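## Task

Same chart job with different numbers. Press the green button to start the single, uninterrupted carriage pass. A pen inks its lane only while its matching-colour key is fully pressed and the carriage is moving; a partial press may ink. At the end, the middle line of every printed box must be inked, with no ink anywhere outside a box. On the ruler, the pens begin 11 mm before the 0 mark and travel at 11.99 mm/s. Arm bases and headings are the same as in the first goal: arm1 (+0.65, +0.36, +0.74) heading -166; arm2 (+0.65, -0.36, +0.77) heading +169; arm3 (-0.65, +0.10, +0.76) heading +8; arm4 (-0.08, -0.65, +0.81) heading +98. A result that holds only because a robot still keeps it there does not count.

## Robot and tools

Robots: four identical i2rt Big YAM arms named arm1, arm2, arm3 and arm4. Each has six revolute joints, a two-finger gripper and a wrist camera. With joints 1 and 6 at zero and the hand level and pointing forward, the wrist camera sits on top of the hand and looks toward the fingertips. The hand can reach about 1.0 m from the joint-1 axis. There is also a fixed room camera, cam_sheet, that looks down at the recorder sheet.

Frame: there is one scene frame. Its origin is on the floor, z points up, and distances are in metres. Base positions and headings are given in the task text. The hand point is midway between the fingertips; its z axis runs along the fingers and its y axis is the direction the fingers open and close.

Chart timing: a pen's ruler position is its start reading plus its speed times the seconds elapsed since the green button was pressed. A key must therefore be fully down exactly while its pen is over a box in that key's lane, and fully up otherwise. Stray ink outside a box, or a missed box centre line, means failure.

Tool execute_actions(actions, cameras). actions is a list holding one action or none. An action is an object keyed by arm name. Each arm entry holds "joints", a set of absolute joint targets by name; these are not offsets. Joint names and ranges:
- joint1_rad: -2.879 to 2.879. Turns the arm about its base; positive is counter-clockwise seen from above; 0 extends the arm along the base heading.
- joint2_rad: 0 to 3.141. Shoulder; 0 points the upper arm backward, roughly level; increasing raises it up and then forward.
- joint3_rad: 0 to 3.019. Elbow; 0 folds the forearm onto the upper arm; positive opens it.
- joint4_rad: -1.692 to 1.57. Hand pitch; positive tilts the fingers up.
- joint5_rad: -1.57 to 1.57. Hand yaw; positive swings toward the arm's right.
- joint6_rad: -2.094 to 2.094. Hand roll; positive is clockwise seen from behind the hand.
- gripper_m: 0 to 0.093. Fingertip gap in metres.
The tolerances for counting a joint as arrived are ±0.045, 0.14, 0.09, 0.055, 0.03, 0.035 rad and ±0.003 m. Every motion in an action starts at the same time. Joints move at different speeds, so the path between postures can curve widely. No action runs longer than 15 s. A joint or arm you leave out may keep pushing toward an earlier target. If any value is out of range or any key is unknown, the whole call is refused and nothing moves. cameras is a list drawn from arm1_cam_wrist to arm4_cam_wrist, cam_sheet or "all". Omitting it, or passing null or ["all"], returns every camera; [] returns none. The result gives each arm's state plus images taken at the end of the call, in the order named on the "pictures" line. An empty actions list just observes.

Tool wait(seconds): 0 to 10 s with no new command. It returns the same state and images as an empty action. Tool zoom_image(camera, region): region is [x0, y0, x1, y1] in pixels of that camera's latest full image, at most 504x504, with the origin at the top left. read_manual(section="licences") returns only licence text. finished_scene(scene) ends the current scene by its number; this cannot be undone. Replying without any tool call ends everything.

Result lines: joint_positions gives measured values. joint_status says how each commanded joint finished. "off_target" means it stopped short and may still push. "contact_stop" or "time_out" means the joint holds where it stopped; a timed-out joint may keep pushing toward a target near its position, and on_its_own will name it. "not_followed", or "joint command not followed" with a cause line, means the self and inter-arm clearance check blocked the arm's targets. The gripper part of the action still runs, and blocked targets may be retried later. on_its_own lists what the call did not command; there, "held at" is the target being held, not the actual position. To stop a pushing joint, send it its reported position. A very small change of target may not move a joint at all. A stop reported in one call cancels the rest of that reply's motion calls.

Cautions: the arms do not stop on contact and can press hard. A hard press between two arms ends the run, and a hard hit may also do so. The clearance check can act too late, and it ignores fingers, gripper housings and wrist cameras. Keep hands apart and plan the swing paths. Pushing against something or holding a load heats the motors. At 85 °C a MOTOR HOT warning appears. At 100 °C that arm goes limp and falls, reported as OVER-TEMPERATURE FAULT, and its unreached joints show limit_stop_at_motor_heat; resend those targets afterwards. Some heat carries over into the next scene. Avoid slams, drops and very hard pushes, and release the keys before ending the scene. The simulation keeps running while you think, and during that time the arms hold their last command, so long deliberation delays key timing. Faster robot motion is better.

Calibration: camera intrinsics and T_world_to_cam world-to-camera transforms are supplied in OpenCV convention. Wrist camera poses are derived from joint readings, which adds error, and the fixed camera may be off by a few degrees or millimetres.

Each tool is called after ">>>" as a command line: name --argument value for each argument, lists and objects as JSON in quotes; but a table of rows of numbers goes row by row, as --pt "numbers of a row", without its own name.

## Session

>>> execute_actions --actions '[]'

Scene clock: 0.00 s.
arm1.joint_positions: joint1_rad=+0.841 joint2_rad=+0.423 joint3_rad=+1.662 joint4_rad=-1.386 joint5_rad=+0.049 joint6_rad=-0.514 gripper_m=+0.094
arm1.joint_status: not commanded
arm1.hand: x=+0.5999 y=+0.2991 z=+1.4162 quat_wxyz=(-0.167, -0.545, -0.530, +0.628) (m; scene frame)
arm2.joint_positions: joint1_rad=+0.913 joint2_rad=+0.575 joint3_rad=+1.697 joint4_rad=-1.325 joint5_rad=+0.052 joint6_rad=+0.459 gripper_m=+0.095
arm2.joint_status: not commanded
arm2.hand: x=+0.5348 y=-0.4490 z=+1.4556 quat_wxyz=(+0.333, +0.770, +0.082, -0.539) (m; scene frame)
arm3.joint_positions: joint1_rad=+0.213 joint2_rad=+0.602 joint3_rad=+1.333 joint4_rad=-1.416 joint5_rad=+0.166 joint6_rad=+0.208 gripper_m=+0.095
arm3.joint_status: not commanded
arm3.hand: x=-0.4348 y=+0.1508 z=+1.2674 quat_wxyz=(-0.433, +0.031, -0.900, -0.046) (m; scene frame)
arm4.joint_positions: joint1_rad=+0.406 joint2_rad=+0.573 joint3_rad=+1.627 joint4_rad=-1.385 joint5_rad=+0.017 joint6_rad=-0.559 gripper_m=+0.094
arm4.joint_status: not commanded
arm4.hand: x=-0.1536 y=-0.5040 z=+1.4503 quat_wxyz=(-0.414, +0.790, -0.198, -0.406) (m; scene frame)
pictures: arm1_cam_wrist, arm2_cam_wrist, arm3_cam_wrist, arm4_cam_wrist, cam_sheet
camera_calibration (this result's frames):
arm1_cam_wrist: T_world_to_cam=[[-0.785877, 0.375551, 0.491283, -0.333681], [0.000440101, 0.794804, -0.606866, 0.629924], [-0.618383, -0.476706, -0.624783, 1.52391], [0, 0, 0, 1]] pos_world=[0.67985, 0.351104, 1.49832]
arm2_cam_wrist: T_world_to_cam=[[-0.474694, 0.757471, -0.448223, 1.24463], [0.793814, 0.148491, -0.589754, 0.503944], [-0.380164, -0.635758, -0.671779, 1.01722], [0, 0, 0, 1]] pos_world=[0.577488, -0.370894, 1.53842]
arm3_cam_wrist: T_world_to_cam=[[0.093887, -0.993736, -0.0606191, 0.265681], [-0.961735, -0.074785, -0.263578, -0.0676171], [0.257394, 0.0830461, -0.962731, 1.44506], [0, 0, 0, 1]] pos_world=[-0.461923, 0.138954, 1.38949]
arm4_cam_wrist: T_world_to_cam=[[0.649801, 0.577377, 0.494363, -0.328526], [0.75948, -0.466826, -0.45306, 0.541797], [-0.0308051, 0.669857, -0.741851, 1.53467], [0, 0, 0, 1]] pos_world=[-0.150732, -0.585402, 1.54637]
Images, in order (width x height): arm1_cam_wrist 504x504, arm2_cam_wrist 504x504, arm3_cam_wrist 504x504, arm4_cam_wrist 504x504, cam_sheet 504x504.

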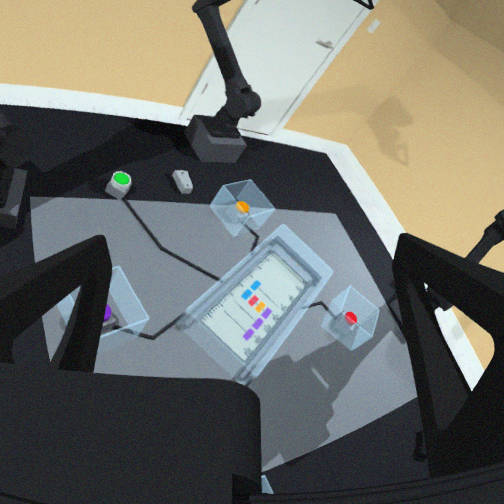

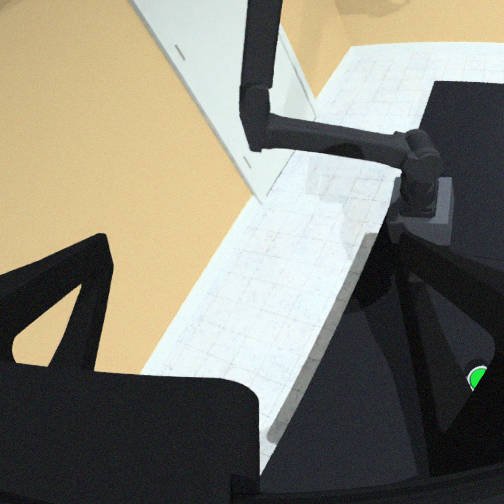

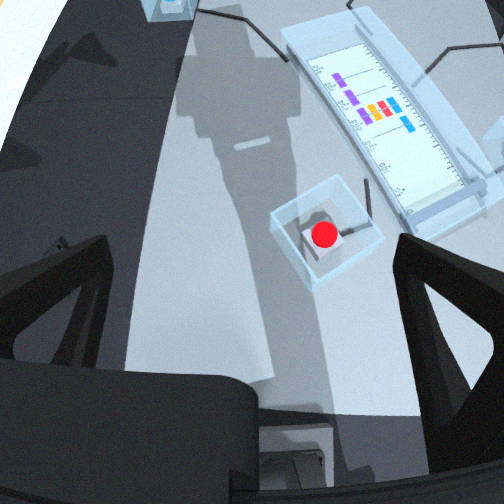

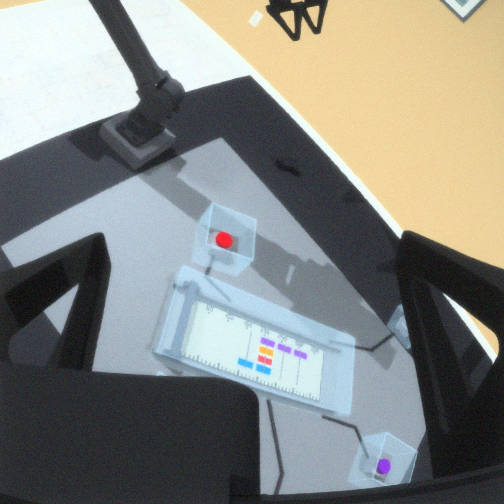

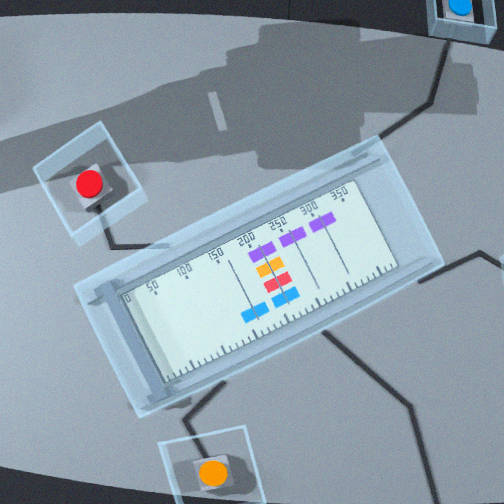

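>>> zoom_image --camera "cam_sheet" --region '[190, 170, 400, 350]'

>>> zoom_image --camera "cam_sheet" --region '[90, 230, 300, 410]'

Region (190, 170, 400, 350) of cam_sheet's 504x504 image, scaled by 2.400, with more detail than that image has; it fills the top 432 rows of this view, and the rest is white.

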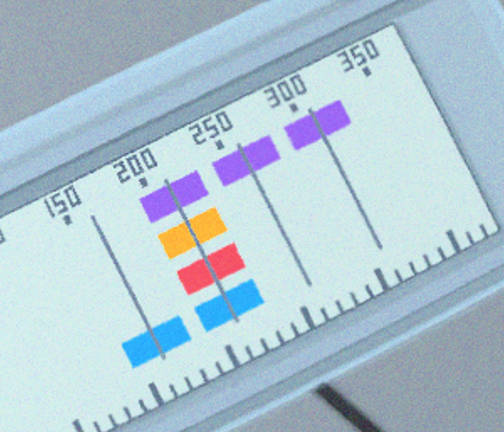

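Region (90, 230, 300, 410) of cam_sheet's 504x504 image, scaled by 2.400, with more detail than that image has; it fills the top 432 rows of this view, and the rest is white.

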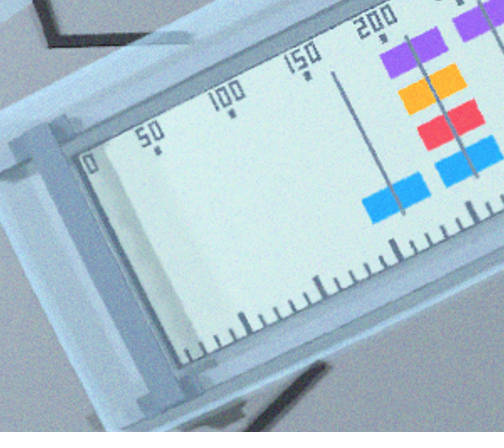

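>>> execute_actions --actions '[{"arm1":{"joints":{"joint1_rad":-0.409,"joint2_rad":1.358,"joint3_rad":1.069,"joint4_rad":-1.283,"joint5_rad":0,"joint6_rad":0,"gripper_m":0}},"arm2":{"joints":{"joint1_rad":0.375,"joint2_rad":1.295,"joint3_rad":0.927,"joint4_rad":-1.203,"joint5_rad":0,"joint6_rad":0,"gripper_m":0}},"arm3":{"joints":{"joint1_rad":-0.194,"joint2_rad":1.4,"joint3_rad":1.053,"joint4_rad":-1.223,"joint5_rad":0,"joint6_rad":0,"gripper_m":0}},"arm4":{"joints":{"joint1_rad":-0.209,"joint2_rad":1.281,"joint3_rad":0.801,"joint4_rad":-1.091,"joint5_rad":0,"joint6_rad":0,"gripper_m":0}}}]'

>>> execute_actions --actions '[{"arm2":{"joints":{"joint1_rad":-0.796,"joint2_rad":1.417,"joint3_rad":1.05,"joint4_rad":-1.197}}}]' --cameras '["arm2_cam_wrist"]'

Scene clock: 36.03 s.
arm1.joint_positions: joint1_rad=-0.408 joint2_rad=+1.333 joint3_rad=+1.058 joint4_rad=-1.275 joint5_rad=-0.001 joint6_rad=-0.010 gripper_m=+0.001
arm1.joint_status: all done
arm1.hand: x=+0.2823 y=+0.4227 z=+0.9043 quat_wxyz=(+0.002, -0.997, +0.080, +0.004) (m; scene frame)
arm2.joint_positions: joint1_rad=+0.371 joint2_rad=+1.295 joint3_rad=+0.915 joint4_rad=-1.202 joint5_rad=+0.001 joint6_rad=+0.013 gripper_m=+0.001
arm2.joint_status: all done
arm2.hand: x=+0.3192 y=-0.4167 z=+0.8942 quat_wxyz=(-0.001, +0.997, +0.079, +0.004) (m; scene frame)
arm3.joint_positions: joint1_rad=-0.191 joint2_rad=+1.393 joint3_rad=+1.044 joint4_rad=-1.230 joint5_rad=+0.005 joint6_rad=+0.011 gripper_m=+0.001
arm3.joint_status: all done
arm3.hand: x=-0.2725 y=+0.0805 z=+0.9052 quat_wxyz=(+0.002, -0.030, -1.000, +0.003) (m; scene frame)
arm4.joint_positions: joint1_rad=-0.214 joint2_rad=+1.290 joint3_rad=+0.795 joint4_rad=-1.092 joint5_rad=+0.000 joint6_rad=-0.012 gripper_m=+0.001
arm4.joint_status: all done
arm4.hand: x=-0.0546 y=-0.3359 z=+0.8886 quat_wxyz=(+0.013, +0.684, -0.730, +0.005) (m; scene frame)
pictures: arm1_cam_wrist, arm2_cam_wrist, arm3_cam_wrist, arm4_cam_wrist, cam_sheet
camera_calibration (this result's frames):
arm1_cam_wrist: T_world_to_cam=[[0.149712, 0.988729, -0.000942913, -0.456431], [0.809998, -0.122102, 0.573581, -0.687269], [0.567001, -0.0866358, -0.819148, 0.742888], [0, 0, 0, 1]] pos_world=[0.203802, 0.431731, 1.00231]
arm2_cam_wrist: T_world_to_cam=[[-0.130171, 0.991491, 0.000952122, 0.452072], [0.798287, 0.104236, 0.593188, -0.738521], [0.588041, 0.0779762, -0.805063, 0.686221], [0, 0, 0, 1]] pos_world=[0.244872, -0.424753, 0.990103]
arm3_cam_wrist: T_world_to_cam=[[-0.0643344, -0.997918, 0.00459738, 0.0568692], [-0.802501, 0.0544734, 0.594159, -0.755649], [-0.593172, 0.0345355, -0.804335, 0.689112], [0, 0, 0, 1]] pos_world=[-0.193988, 0.0741148, 1.00299]
arm4_cam_wrist: T_world_to_cam=[[0.997881, -0.0644776, -0.00867964, 0.0381402], [-0.0454633, -0.786517, 0.615893, -0.810621], [-0.046538, -0.614194, -0.787782, 0.617052], [0, 0, 0, 1]] pos_world=[-0.0461966, -0.256118, 0.98569]
Images, in order (width x height): arm1_cam_wrist 504x504, arm2_cam_wrist 504x504, arm3_cam_wrist 504x504, arm4_cam_wrist 504x504, cam_sheet 504x504.

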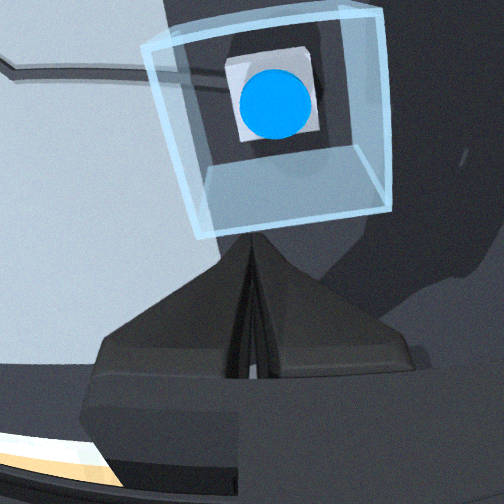

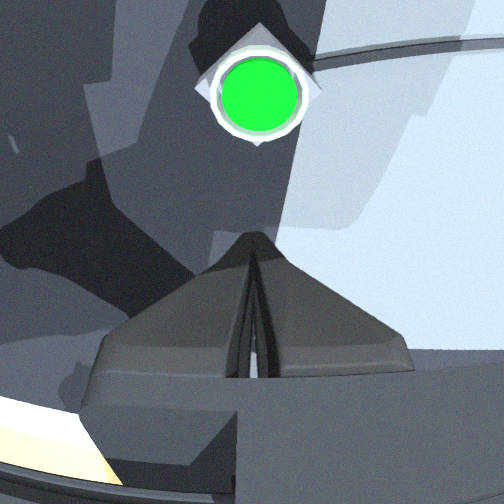

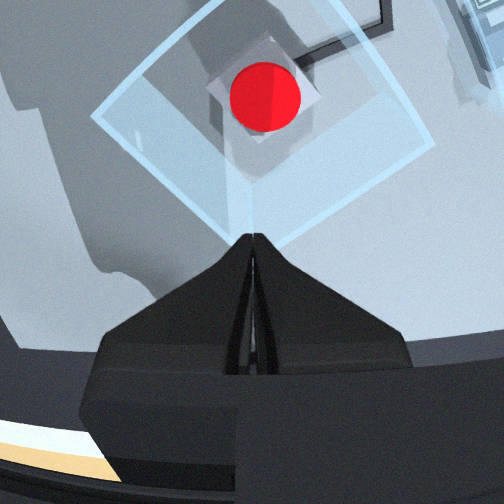

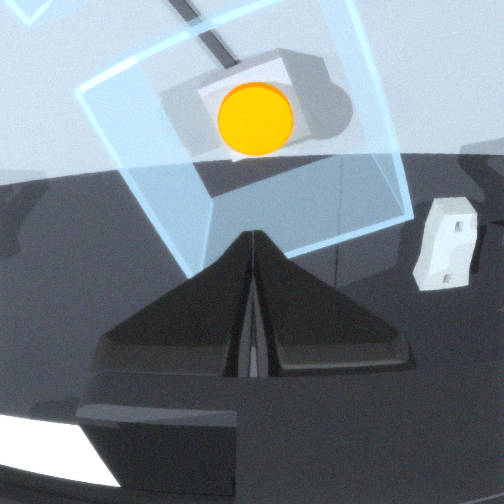

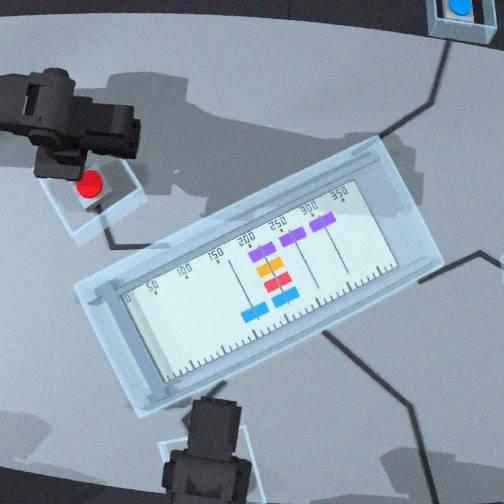

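Scene clock: 37.60 s.
arm1.joint_positions: joint1_rad=-0.408 joint2_rad=+1.333 joint3_rad=+1.058 joint4_rad=-1.275 joint5_rad=-0.001 joint6_rad=-0.010 gripper_m=+0.001
arm1.joint_status: not commanded
arm1.hand: x=+0.2823 y=+0.4227 z=+0.9043 quat_wxyz=(+0.002, -0.997, +0.080, +0.004) (m; scene frame)
arm2.joint_positions: joint1_rad=-0.797 joint2_rad=+1.423 joint3_rad=+1.013 joint4_rad=-1.198 joint5_rad=+0.001 joint6_rad=+0.012 gripper_m=+0.001
arm2.joint_status: all done
arm2.hand: x=+0.4473 y=-0.0453 z=+0.8849 quat_wxyz=(+0.009, +0.876, -0.483, +0.015) (m; scene frame)
arm3.joint_positions: joint1_rad=-0.191 joint2_rad=+1.393 joint3_rad=+1.044 joint4_rad=-1.230 joint5_rad=+0.005 joint6_rad=+0.011 gripper_m=+0.001
arm3.joint_status: not commanded
arm3.hand: x=-0.2725 y=+0.0805 z=+0.9052 quat_wxyz=(+0.002, -0.030, -1.000, +0.003) (m; scene frame)
arm4.joint_positions: joint1_rad=-0.214 joint2_rad=+1.290 joint3_rad=+0.795 joint4_rad=-1.092 joint5_rad=+0.000 joint6_rad=-0.012 gripper_m=+0.001
arm4.joint_status: not commanded
arm4.hand: x=-0.0546 y=-0.3359 z=+0.8886 quat_wxyz=(+0.013, +0.684, -0.730, +0.005) (m; scene frame)
pictures: arm2_cam_wrist
camera_calibration (this result's frames):
arm2_cam_wrist: T_world_to_cam=[[0.859969, 0.510345, -0.00101418, -0.362473], [0.402949, -0.677777, 0.615021, -0.751824], [0.313185, -0.529308, -0.78851, 0.655271], [0, 0, 0, 1]] pos_world=[0.409441, 0.0222571, 0.978708]
Images, in order (width x height): arm2_cam_wrist 504x504.

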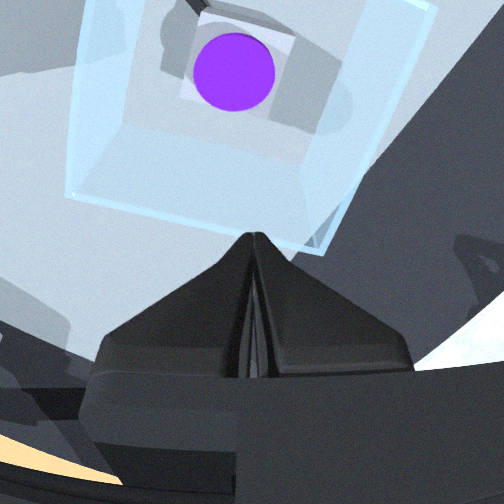

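>>> execute_actions --actions '[{"arm1":{"joints":{"joint1_rad":-0.427,"joint2_rad":1.475,"joint3_rad":0.935,"joint4_rad":-1.02}},"arm2":{"joints":{"joint1_rad":-0.784,"joint2_rad":1.555,"joint3_rad":0.94,"joint4_rad":-0.94}},"arm3":{"joints":{"joint1_rad":-0.216,"joint2_rad":1.525,"joint3_rad":0.92,"joint4_rad":-0.96}},"arm4":{"joints":{"joint1_rad":-0.222,"joint2_rad":1.47,"joint3_rad":0.655,"joint4_rad":-0.745}}}]'

>>> execute_actions --actions '[{"arm1":{"joints":{"joint2_rad":1.605,"joint4_rad":-0.91}},"arm2":{"joints":{"joint2_rad":1.685,"joint4_rad":-0.83}},"arm3":{"joints":{"joint2_rad":1.66,"joint4_rad":-0.85}},"arm4":{"joints":{"joint2_rad":1.615,"joint4_rad":-0.62}}}]'

>>> execute_actions --actions '[{"arm1":{"joints":{"joint2_rad":1.475,"joint4_rad":-1.02}},"arm2":{"joints":{"joint2_rad":1.555,"joint4_rad":-0.94}},"arm3":{"joints":{"joint2_rad":1.525,"joint4_rad":-0.96}},"arm4":{"joints":{"joint2_rad":1.47,"joint4_rad":-0.745}}}]' --cameras '[]'

Scene clock: 55.57 s.
arm1.joint_positions: joint1_rad=-0.418 joint2_rad=+1.480 joint3_rad=+0.930 joint4_rad=-1.030 joint5_rad=-0.001 joint6_rad=-0.010 gripper_m=+0.001
arm1.joint_status: all done
arm1.hand: x=+0.2768 y=+0.4279 z=+0.8079 quat_wxyz=(+0.001, -0.996, +0.085, -0.010) (m; scene frame)
arm2.joint_positions: joint1_rad=-0.794 joint2_rad=+1.563 joint3_rad=+0.928 joint4_rad=-0.949 joint5_rad=+0.001 joint6_rad=+0.012 gripper_m=+0.001
arm2.joint_status: all done
arm2.hand: x=+0.4370 y=-0.0320 z=+0.8049 quat_wxyz=(+0.003, +0.876, -0.481, +0.005) (m; scene frame)
arm3.joint_positions: joint1_rad=-0.205 joint2_rad=+1.533 joint3_rad=+0.908 joint4_rad=-0.970 joint5_rad=+0.005 joint6_rad=+0.011 gripper_m=+0.001
arm3.joint_status: all done
arm3.hand: x=-0.2718 y=+0.0748 z=+0.8087 quat_wxyz=(+0.010, -0.037, -0.999, +0.003) (m; scene frame)
arm4.joint_positions: joint1_rad=-0.214 joint2_rad=+1.483 joint3_rad=+0.637 joint4_rad=-0.755 joint5_rad=+0.000 joint6_rad=-0.012 gripper_m=+0.001
arm4.joint_status: all done
arm4.hand: x=-0.0567 y=-0.3490 z=+0.7847 quat_wxyz=(+0.018, +0.684, -0.729, +0.010) (m; scene frame)
pictures: arm1_cam_wrist, arm2_cam_wrist, arm3_cam_wrist, arm4_cam_wrist, cam_sheet
camera_calibration (this result's frames):
arm1_cam_wrist: T_world_to_cam=[[0.15968, 0.987168, -0.00139488, -0.46259], [0.792273, -0.127312, 0.596738, -0.638462], [0.588902, -0.0963923, -0.802435, 0.652108], [0, 0, 0, 1]] pos_world=[0.195675, 0.438228, 0.903623]
arm2_cam_wrist: T_world_to_cam=[[0.858423, 0.512939, -0.00193767, -0.358976], [0.412795, -0.688576, 0.596208, -0.678972], [0.304484, -0.512599, -0.802828, 0.618331], [0, 0, 0, 1]] pos_world=[0.400157, 0.0335644, 0.900527]
arm3_cam_wrist: T_world_to_cam=[[-0.0787502, -0.996883, 0.00478296, 0.0474885], [-0.792042, 0.0654806, 0.606945, -0.705762], [-0.605366, 0.0440087, -0.79473, 0.600323], [0, 0, 0, 1]] pos_world=[-0.191838, 0.0671348, 0.905226]
arm4_cam_wrist: T_world_to_cam=[[0.997882, -0.0644514, -0.00885204, 0.0386384], [-0.0446557, -0.77754, 0.627246, -0.76279], [-0.0473097, -0.625522, -0.778771, 0.515966], [0, 0, 0, 1]] pos_world=[-0.0482094, -0.267862, 0.880619]
Images, in order (width x height): arm1_cam_wrist 504x504, arm2_cam_wrist 504x504, arm3_cam_wrist 504x504, arm4_cam_wrist 504x504, cam_sheet 504x504.

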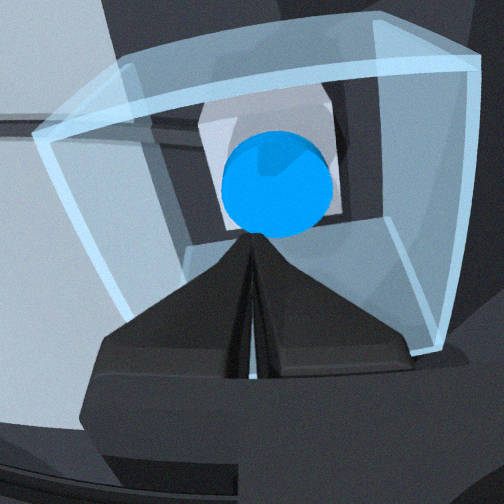

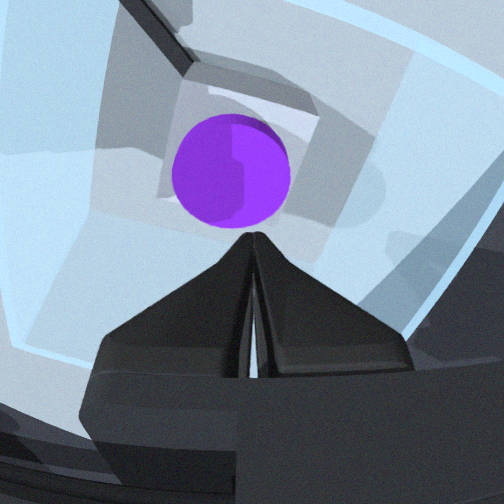

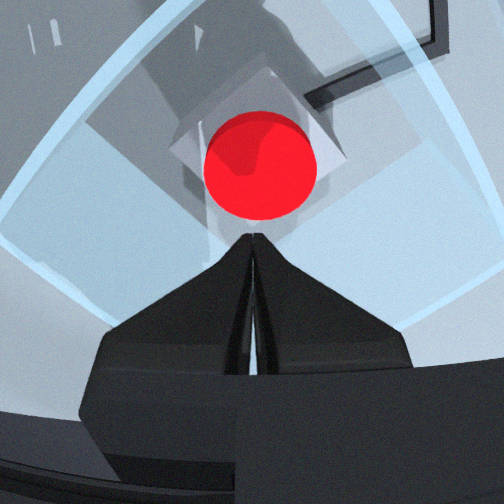

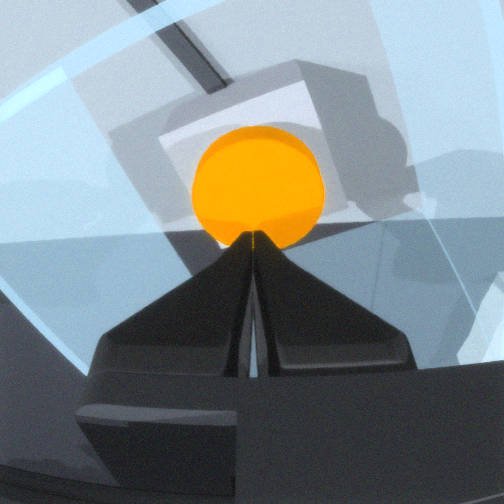

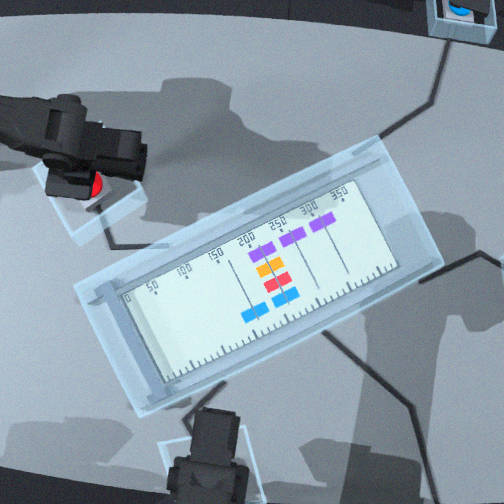

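Scene clock: 57.50 s.
arm1.joint_positions: joint1_rad=-0.418 joint2_rad=+1.566 joint3_rad=+0.937 joint4_rad=-0.923 joint5_rad=-0.002 joint6_rad=-0.010 gripper_m=+0.001
arm1.joint_status: all done
arm1.hand: x=+0.2546 y=+0.4320 z=+0.7780 quat_wxyz=(+0.002, -0.996, +0.085, +0.003) (m; scene frame)
arm2.joint_positions: joint1_rad=-0.794 joint2_rad=+1.638 joint3_rad=+0.940 joint4_rad=-0.848 joint5_rad=+0.001 joint6_rad=+0.012 gripper_m=+0.001
arm2.joint_status: all done
arm2.hand: x=+0.4245 y=-0.0131 z=+0.7800 quat_wxyz=(-0.006, +0.877, -0.481, -0.012) (m; scene frame)
arm3.joint_positions: joint1_rad=-0.205 joint2_rad=+1.626 joint3_rad=+0.919 joint4_rad=-0.861 joint5_rad=+0.004 joint6_rad=+0.011 gripper_m=+0.001
arm3.joint_status: all done
arm3.hand: x=-0.2496 y=+0.0734 z=+0.7772 quat_wxyz=(-0.003, -0.037, -0.999, +0.003) (m; scene frame)
arm4.joint_positions: joint1_rad=-0.214 joint2_rad=+1.527 joint3_rad=+0.647 joint4_rad=-0.684 joint5_rad=+0.000 joint6_rad=-0.011 gripper_m=+0.001
arm4.joint_status: joint4_rad time_out (moved +0.071 of +0.135); the others done
arm4.on_its_own: joint4_rad reads -0.684 and still pushes toward -0.620 since a time_out
arm4.hand: x=-0.0557 y=-0.3334 z=+0.7742 quat_wxyz=(+0.005, +0.684, -0.730, -0.003) (m; scene frame)
pictures: arm1_cam_wrist, arm2_cam_wrist, arm3_cam_wrist, arm4_cam_wrist, cam_sheet
camera_calibration (this result's frames):
arm1_cam_wrist: T_world_to_cam=[[0.159888, 0.987134, -0.00122405, -0.463332], [0.808322, -0.130214, 0.574161, -0.587776], [0.566614, -0.0927911, -0.818742, 0.658437], [0, 0, 0, 1]] pos_world=[0.176114, 0.441932, 0.876001]
arm2_cam_wrist: T_world_to_cam=[[0.858233, 0.513251, -0.00302296, -0.357045], [0.424669, -0.706777, 0.565794, -0.627596], [0.288258, -0.486867, -0.824541, 0.635951], [0, 0, 0, 1]] pos_world=[0.38963, 0.0493073, 0.878378]
arm3_cam_wrist: T_world_to_cam=[[-0.0788161, -0.996881, 0.00399372, 0.048583], [-0.807727, 0.066208, 0.585827, -0.656534], [-0.584265, 0.0429468, -0.810426, 0.606364], [0, 0, 0, 1]] pos_world=[-0.172194, 0.0658579, 0.875835]
arm4_cam_wrist: T_world_to_cam=[[0.997828, -0.0652847, -0.0087962, 0.0382115], [-0.047059, -0.799876, 0.598318, -0.729143], [-0.0460969, -0.596604, -0.801211, 0.54465], [0, 0, 0, 1]] pos_world=[-0.0473346, -0.255789, 0.872975]
Images, in order (width x height): arm1_cam_wrist 504x504, arm2_cam_wrist 504x504, arm3_cam_wrist 504x504, arm4_cam_wrist 504x504, cam_sheet 504x504.

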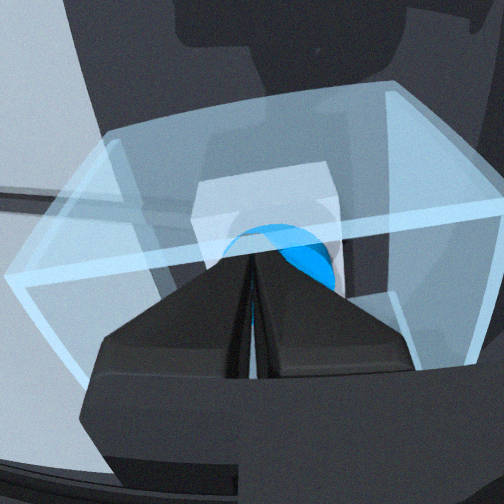

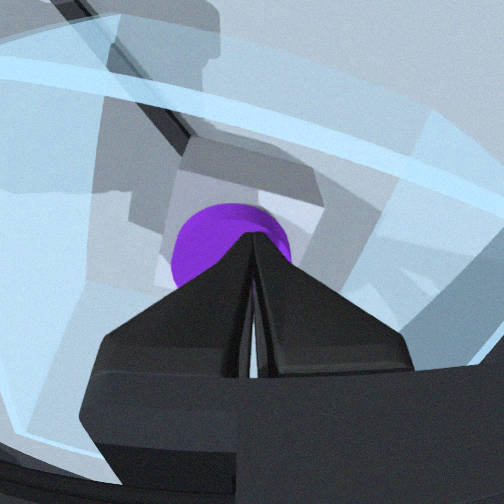

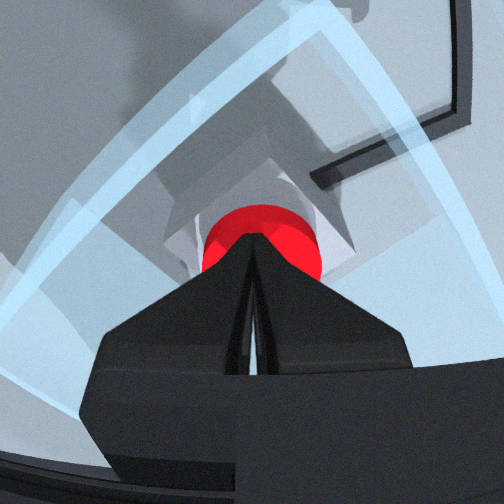

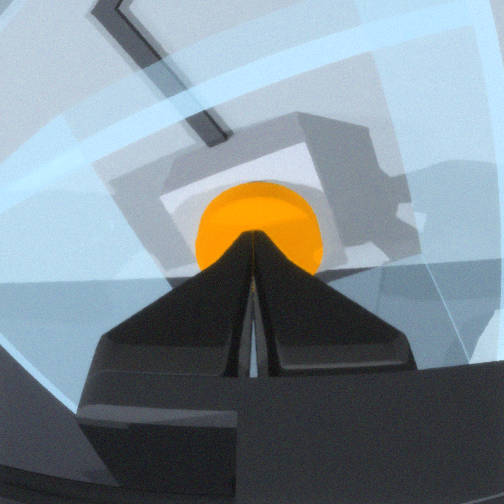

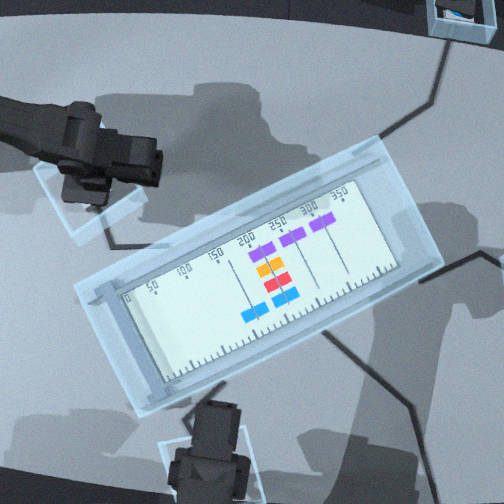

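not run: a stop came earlier in this reply.

>>> execute_actions --actions '[{"arm1":{"joints":{"joint1_rad":-0.455,"joint2_rad":1.475,"joint4_rad":-1.02}},"arm2":{"joints":{"joint1_rad":-0.765,"joint2_rad":1.535,"joint3_rad":0.925,"joint4_rad":-0.95}},"arm3":{"joints":{"joint1_rad":-0.225,"joint2_rad":1.535,"joint4_rad":-0.96}},"arm4":{"joints":{"joint2_rad":1.43,"joint3_rad":0.67,"joint4_rad":-0.78}}}]' --cameras '[]'

>>> execute_actions --actions '[{"arm1":{"joints":{"joint2_rad":1.605,"joint4_rad":-0.92}},"arm2":{"joints":{"joint2_rad":1.67,"joint4_rad":-0.865}},"arm3":{"joints":{"joint2_rad":1.665,"joint4_rad":-0.86}},"arm4":{"joints":{"joint2_rad":1.575,"joint4_rad":-0.685}}}]'

>>> execute_actions --actions '[{"arm1":{"joints":{"joint2_rad":1.475,"joint4_rad":-1.02}},"arm2":{"joints":{"joint2_rad":1.535,"joint4_rad":-0.95}},"arm3":{"joints":{"joint2_rad":1.535,"joint4_rad":-0.96}},"arm4":{"joints":{"joint2_rad":1.43,"joint4_rad":-0.78}}}]' --cameras '[]'

Scene clock: 74.33 s.
arm1.joint_positions: joint1_rad=-0.449 joint2_rad=+1.479 joint3_rad=+0.937 joint4_rad=-1.010 joint5_rad=-0.002 joint6_rad=-0.010 gripper_m=+0.001
arm1.joint_status: all done
arm1.hand: x=+0.2712 y=+0.4411 z=+0.8104 quat_wxyz=(+0.002, -0.995, +0.101, +0.003) (m; scene frame)
arm2.joint_positions: joint1_rad=-0.772 joint2_rad=+1.528 joint3_rad=+0.922 joint4_rad=-0.943 joint5_rad=+0.003 joint6_rad=+0.012 gripper_m=+0.001
arm2.joint_status: all done
arm2.hand: x=+0.4291 y=-0.0350 z=+0.8162 quat_wxyz=(-0.006, +0.882, -0.472, -0.010) (m; scene frame)
arm3.joint_positions: joint1_rad=-0.212 joint2_rad=+1.528 joint3_rad=+0.919 joint4_rad=-0.951 joint5_rad=+0.002 joint6_rad=+0.010 gripper_m=+0.001
arm3.joint_status: all done
arm3.hand: x=-0.2620 y=+0.0718 z=+0.8138 quat_wxyz=(-0.007, -0.040, -0.999, +0.002) (m; scene frame)
arm4.joint_positions: joint1_rad=-0.214 joint2_rad=+1.432 joint3_rad=+0.652 joint4_rad=-0.773 joint5_rad=+0.000 joint6_rad=-0.011 gripper_m=+0.001
arm4.joint_status: all done
arm4.hand: x=-0.0557 y=-0.3381 z=+0.8033 quat_wxyz=(+0.000, +0.684, -0.730, -0.007) (m; scene frame)
pictures: none
No camera images: the call's "cameras" was empty. Leave "cameras" out to get every camera's image.

Scene clock: 75.17 s.
arm1.joint_positions: joint1_rad=-0.449 joint2_rad=+1.571 joint3_rad=+0.942 joint4_rad=-0.930 joint5_rad=-0.002 joint6_rad=-0.010 gripper_m=+0.001
arm1.joint_status: all done
arm1.hand: x=+0.2569 y=+0.4443 z=+0.7779 quat_wxyz=(+0.002, -0.995, +0.101, +0.000) (m; scene frame)
arm2.joint_positions: joint1_rad=-0.772 joint2_rad=+1.632 joint3_rad=+0.933 joint4_rad=-0.872 joint5_rad=+0.003 joint6_rad=+0.012 gripper_m=+0.001
arm2.joint_status: all done
arm2.hand: x=+0.4222 y=-0.0251 z=+0.7805 quat_wxyz=(-0.001, +0.882, -0.472, +0.000) (m; scene frame)
arm3.joint_positions: joint1_rad=-0.212 joint2_rad=+1.632 joint3_rad=+0.927 joint4_rad=-0.870 joint5_rad=+0.002 joint6_rad=+0.010 gripper_m=+0.001
arm3.joint_status: all done
arm3.hand: x=-0.2483 y=+0.0708 z=+0.7774 quat_wxyz=(+0.000, -0.040, -0.999, +0.002) (m; scene frame)
arm4.joint_positions: joint1_rad=-0.214 joint2_rad=+1.539 joint3_rad=+0.665 joint4_rad=-0.702 joint5_rad=+0.000 joint6_rad=-0.010 gripper_m=+0.001
arm4.joint_status: all done
arm4.hand: x=-0.0554 y=-0.3297 z=+0.7749 quat_wxyz=(+0.009, +0.683, -0.730, +0.001) (m; scene frame)
pictures: arm1_cam_wrist, arm2_cam_wrist, arm3_cam_wrist, arm4_cam_wrist, cam_sheet
camera_calibration (this result's frames):
arm1_cam_wrist: T_world_to_cam=[[0.190723, 0.981643, -0.00137021, -0.481192], [0.800067, -0.154635, 0.579638, -0.579245], [0.568786, -0.111646, -0.814873, 0.662954], [0, 0, 0, 1]] pos_world=[0.178131, 0.456804, 0.875317]
arm2_cam_wrist: T_world_to_cam=[[0.846872, 0.531797, -0.000114676, -0.345921], [0.431001, -0.686231, 0.585939, -0.653137], [0.311522, -0.496265, -0.810355, 0.610057], [0, 0, 0, 1]] pos_world=[0.384408, 0.0385064, 0.877022]
arm3_cam_wrist: T_world_to_cam=[[-0.0856465, -0.996324, 0.00176864, 0.0460733], [-0.803774, 0.0701432, 0.590785, -0.658632], [-0.588737, 0.049177, -0.806827, 0.603059], [0, 0, 0, 1]] pos_world=[-0.170402, 0.0624458, 0.875593]
arm4_cam_wrist: T_world_to_cam=[[0.997803, -0.0656451, -0.00892148, 0.0381462], [-0.0467208, -0.792751, 0.607753, -0.731598], [-0.0469685, -0.606001, -0.794076, 0.538807], [0, 0, 0, 1]] pos_world=[-0.0469363, -0.250954, 0.872825]
Images, in order (width x height): arm1_cam_wrist 504x504, arm2_cam_wrist 504x504, arm3_cam_wrist 504x504, arm4_cam_wrist 504x504, cam_sheet 504x504.

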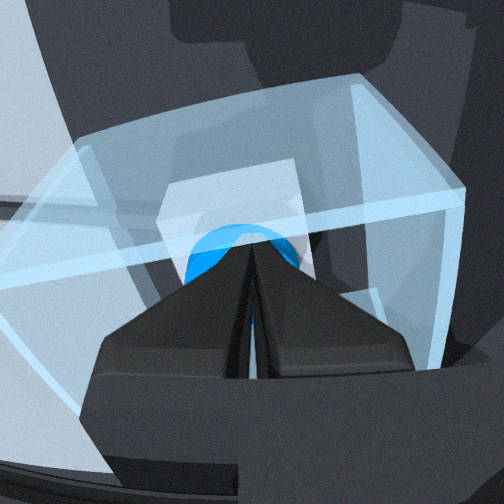

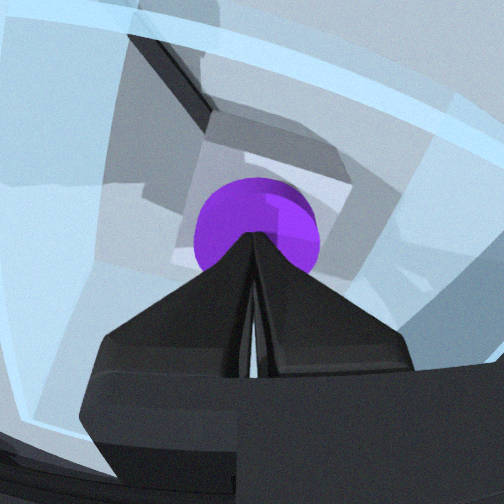

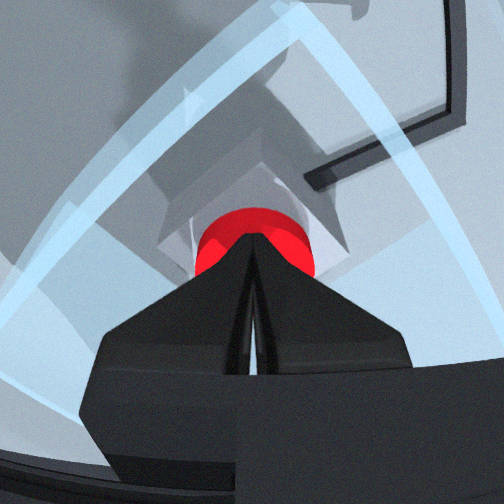

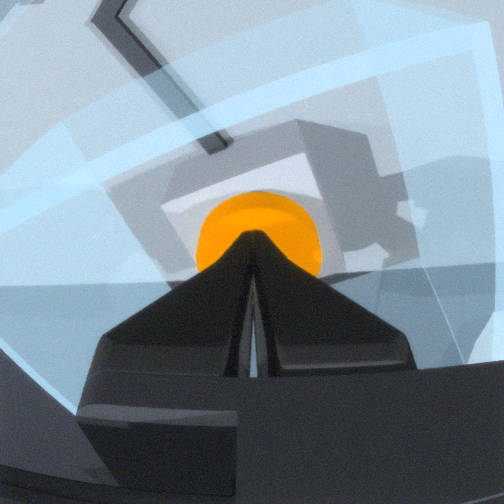

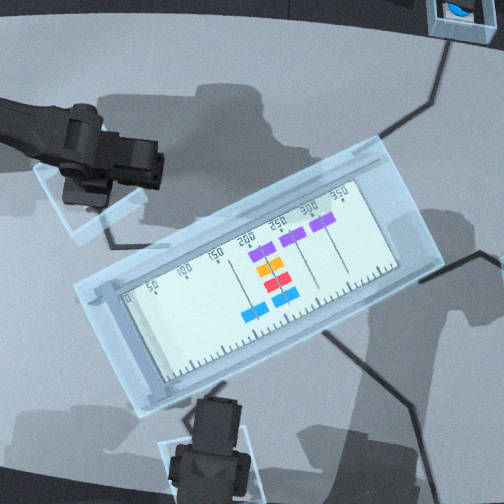

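Scene clock: 76.10 s.
arm1.joint_positions: joint1_rad=-0.449 joint2_rad=+1.478 joint3_rad=+0.942 joint4_rad=-1.010 joint5_rad=-0.002 joint6_rad=-0.010 gripper_m=+0.001
arm1.joint_status: all done
arm1.hand: x=+0.2692 y=+0.4415 z=+0.8122 quat_wxyz=(+0.002, -0.995, +0.101, +0.006) (m; scene frame)
arm2.joint_positions: joint1_rad=-0.772 joint2_rad=+1.528 joint3_rad=+0.924 joint4_rad=-0.943 joint5_rad=+0.003 joint6_rad=+0.012 gripper_m=+0.001
arm2.joint_status: all done
arm2.hand: x=+0.4288 y=-0.0346 z=+0.8164 quat_wxyz=(-0.006, +0.882, -0.472, -0.011) (m; scene frame)
arm3.joint_positions: joint1_rad=-0.212 joint2_rad=+1.527 joint3_rad=+0.922 joint4_rad=-0.951 joint5_rad=+0.002 joint6_rad=+0.010 gripper_m=+0.001
arm3.joint_status: all done
arm3.hand: x=-0.2604 y=+0.0717 z=+0.8150 quat_wxyz=(-0.009, -0.040, -0.999, +0.002) (m; scene frame)
arm4.joint_positions: joint1_rad=-0.214 joint2_rad=+1.430 joint3_rad=+0.664 joint4_rad=-0.773 joint5_rad=+0.000 joint6_rad=-0.010 gripper_m=+0.001
arm4.joint_status: all done
arm4.hand: x=-0.0552 y=-0.3317 z=+0.8071 quat_wxyz=(-0.005, +0.683, -0.730, -0.012) (m; scene frame)
pictures: none
No camera images: the call's "cameras" was empty. Leave "cameras" out to get every camera's image.

>>> execute_actions --actions '[{"arm2":{"joints":{"joint2_rad":1.417,"joint3_rad":1.05,"joint4_rad":-1.197}}}]' --cameras '[]'

>>> execute_actions --actions '[{"arm2":{"joints":{"joint1_rad":0.345,"joint2_rad":1.31,"joint3_rad":0.93,"joint4_rad":-1.19}}}]' --cameras '[]'

>>> execute_actions --actions '[{"arm2":{"joints":{"joint2_rad":1.435,"joint3_rad":0.80,"joint4_rad":-0.92}}}]' --cameras '["arm2_cam_wrist"]'

Scene clock: 88.10 s.
arm1.joint_positions: joint1_rad=-0.449 joint2_rad=+1.478 joint3_rad=+0.942 joint4_rad=-1.010 joint5_rad=-0.002 joint6_rad=-0.010 gripper_m=+0.001
arm1.joint_status: not commanded
arm1.hand: x=+0.2692 y=+0.4415 z=+0.8122 quat_wxyz=(+0.002, -0.995, +0.101, +0.006) (m; scene frame)
arm2.joint_positions: joint1_rad=-0.772 joint2_rad=+1.406 joint3_rad=+1.025 joint4_rad=-1.189 joint5_rad=+0.003 joint6_rad=+0.012 gripper_m=+0.001
arm2.joint_status: all done
arm2.hand: x=+0.4358 y=-0.0445 z=+0.8953 quat_wxyz=(-0.001, +0.882, -0.472, -0.001) (m; scene frame)
arm3.joint_positions: joint1_rad=-0.212 joint2_rad=+1.527 joint3_rad=+0.922 joint4_rad=-0.951 joint5_rad=+0.002 joint6_rad=+0.010 gripper_m=+0.001
arm3.joint_status: not commanded
arm3.hand: x=-0.2604 y=+0.0717 z=+0.8150 quat_wxyz=(-0.009, -0.040, -0.999, +0.002) (m; scene frame)
arm4.joint_positions: joint1_rad=-0.214 joint2_rad=+1.430 joint3_rad=+0.664 joint4_rad=-0.773 joint5_rad=+0.000 joint6_rad=-0.010 gripper_m=+0.001
arm4.joint_status: not commanded
arm4.hand: x=-0.0552 y=-0.3317 z=+0.8071 quat_wxyz=(-0.005, +0.683, -0.730, -0.012) (m; scene frame)
pictures: none
No camera images: the call's "cameras" was empty. Leave "cameras" out to get every camera's image.

Scene clock: 89.63 s.
arm1.joint_positions: joint1_rad=-0.449 joint2_rad=+1.478 joint3_rad=+0.942 joint4_rad=-1.010 joint5_rad=-0.002 joint6_rad=-0.010 gripper_m=+0.001
arm1.joint_status: not commanded
arm1.hand: x=+0.2692 y=+0.4415 z=+0.8122 quat_wxyz=(+0.002, -0.995, +0.101, +0.006) (m; scene frame)
arm2.joint_positions: joint1_rad=+0.345 joint2_rad=+1.310 joint3_rad=+0.928 joint4_rad=-1.189 joint5_rad=+0.002 joint6_rad=+0.011 gripper_m=+0.001
arm2.joint_status: all done
arm2.hand: x=+0.3097 y=-0.4092 z=+0.8940 quat_wxyz=(-0.001, +0.998, +0.067, -0.002) (m; scene frame)
arm3.joint_positions: joint1_rad=-0.212 joint2_rad=+1.527 joint3_rad=+0.922 joint4_rad=-0.951 joint5_rad=+0.002 joint6_rad=+0.010 gripper_m=+0.001
arm3.joint_status: not commanded
arm3.hand: x=-0.2604 y=+0.0717 z=+0.8150 quat_wxyz=(-0.009, -0.040, -0.999, +0.002) (m; scene frame)
arm4.joint_positions: joint1_rad=-0.214 joint2_rad=+1.430 joint3_rad=+0.664 joint4_rad=-0.773 joint5_rad=+0.000 joint6_rad=-0.010 gripper_m=+0.001
arm4.joint_status: not commanded
arm4.hand: x=-0.0552 y=-0.3317 z=+0.8071 quat_wxyz=(-0.005, +0.683, -0.730, -0.012) (m; scene frame)
pictures: none
No camera images: the call's "cameras" was empty. Leave "cameras" out to get every camera's image.

Scene clock: 90.63 s.
arm1.joint_positions: joint1_rad=-0.449 joint2_rad=+1.478 joint3_rad=+0.942 joint4_rad=-1.010 joint5_rad=-0.002 joint6_rad=-0.010 gripper_m=+0.001
arm1.joint_status: not commanded
arm1.hand: x=+0.2692 y=+0.4415 z=+0.8122 quat_wxyz=(+0.002, -0.995, +0.101, +0.006) (m; scene frame)
arm2.joint_positions: joint1_rad=+0.345 joint2_rad=+1.443 joint3_rad=+0.785 joint4_rad=-0.929 joint5_rad=+0.002 joint6_rad=+0.011 gripper_m=+0.001
arm2.joint_status: all done
arm2.hand: x=+0.3143 y=-0.4085 z=+0.8037 quat_wxyz=(-0.001, +0.998, +0.067, +0.006) (m; scene frame)
arm3.joint_positions: joint1_rad=-0.212 joint2_rad=+1.527 joint3_rad=+0.922 joint4_rad=-0.951 joint5_rad=+0.002 joint6_rad=+0.010 gripper_m=+0.001
arm3.joint_status: not commanded
arm3.hand: x=-0.2604 y=+0.0717 z=+0.8150 quat_wxyz=(-0.009, -0.040, -0.999, +0.002) (m; scene frame)
arm4.joint_positions: joint1_rad=-0.214 joint2_rad=+1.430 joint3_rad=+0.664 joint4_rad=-0.773 joint5_rad=+0.000 joint6_rad=-0.010 gripper_m=+0.001
arm4.joint_status: not commanded
arm4.hand: x=-0.0552 y=-0.3317 z=+0.8071 quat_wxyz=(-0.005, +0.683, -0.730, -0.012) (m; scene frame)
pictures: arm2_cam_wrist
camera_calibration (this result's frames):
arm2_cam_wrist: T_world_to_cam=[[-0.1067, 0.99429, 0.00179253, 0.436449], [0.797892, 0.084548, 0.596842, -0.692593], [0.593283, 0.0651133, -0.802357, 0.606497], [0, 0, 0, 1]] pos_world=[0.239359, -0.41489, 0.899213]
Images, in order (width x height): arm2_cam_wrist 504x504.

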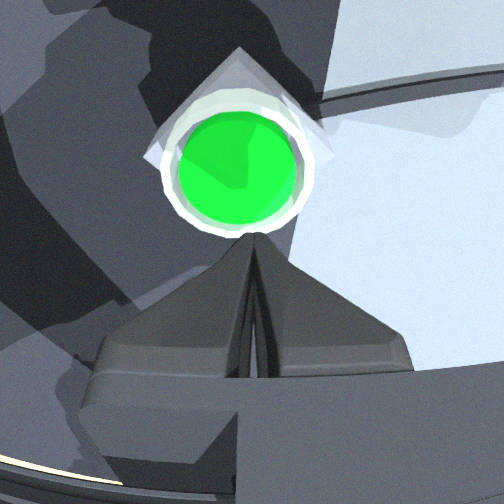

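>>> execute_actions --actions '[{"arm2":{"joints":{"joint1_rad":0.372,"joint2_rad":1.45,"joint3_rad":0.835,"joint4_rad":-0.94}}}]' --cameras '["arm2_cam_wrist"]'

Scene clock: 98.30 s.
arm1.joint_positions: joint1_rad=-0.449 joint2_rad=+1.478 joint3_rad=+0.942 joint4_rad=-1.010 joint5_rad=-0.002 joint6_rad=-0.010 gripper_m=+0.001
arm1.joint_status: not commanded
arm1.hand: x=+0.2692 y=+0.4415 z=+0.8122 quat_wxyz=(+0.002, -0.995, +0.101, +0.006) (m; scene frame)
arm2.joint_positions: joint1_rad=+0.365 joint2_rad=+1.443 joint3_rad=+0.794 joint4_rad=-0.933 joint5_rad=+0.002 joint6_rad=+0.011 gripper_m=+0.001
arm2.joint_status: all done
arm2.hand: x=+0.3122 y=-0.4159 z=+0.8063 quat_wxyz=(-0.001, +0.997, +0.078, +0.004) (m; scene frame)
arm3.joint_positions: joint1_rad=-0.212 joint2_rad=+1.527 joint3_rad=+0.922 joint4_rad=-0.951 joint5_rad=+0.002 joint6_rad=+0.010 gripper_m=+0.001
arm3.joint_status: not commanded
arm3.hand: x=-0.2604 y=+0.0717 z=+0.8150 quat_wxyz=(-0.009, -0.040, -0.999, +0.002) (m; scene frame)
arm4.joint_positions: joint1_rad=-0.214 joint2_rad=+1.430 joint3_rad=+0.664 joint4_rad=-0.773 joint5_rad=+0.000 joint6_rad=-0.010 gripper_m=+0.001
arm4.joint_status: not commanded
arm4.hand: x=-0.0552 y=-0.3317 z=+0.8071 quat_wxyz=(-0.005, +0.683, -0.730, -0.012) (m; scene frame)
pictures: arm2_cam_wrist
camera_calibration (this result's frames):
arm2_cam_wrist: T_world_to_cam=[[-0.12715, 0.991882, 0.0016651, 0.449104], [0.798895, 0.101416, 0.592859, -0.681932], [0.587878, 0.0767124, -0.805304, 0.619265], [0, 0, 0, 1]] pos_world=[0.237844, -0.423805, 0.902239]
Images, in order (width x height): arm2_cam_wrist 504x504.

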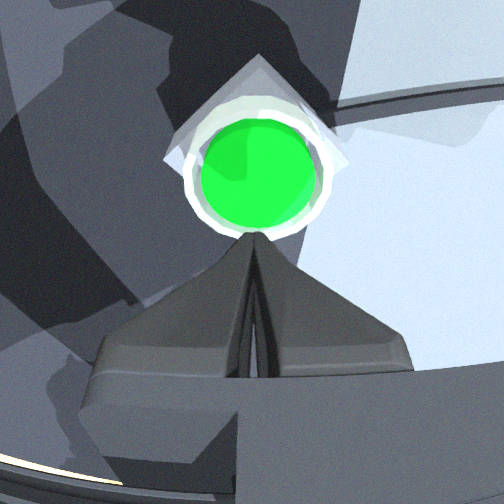

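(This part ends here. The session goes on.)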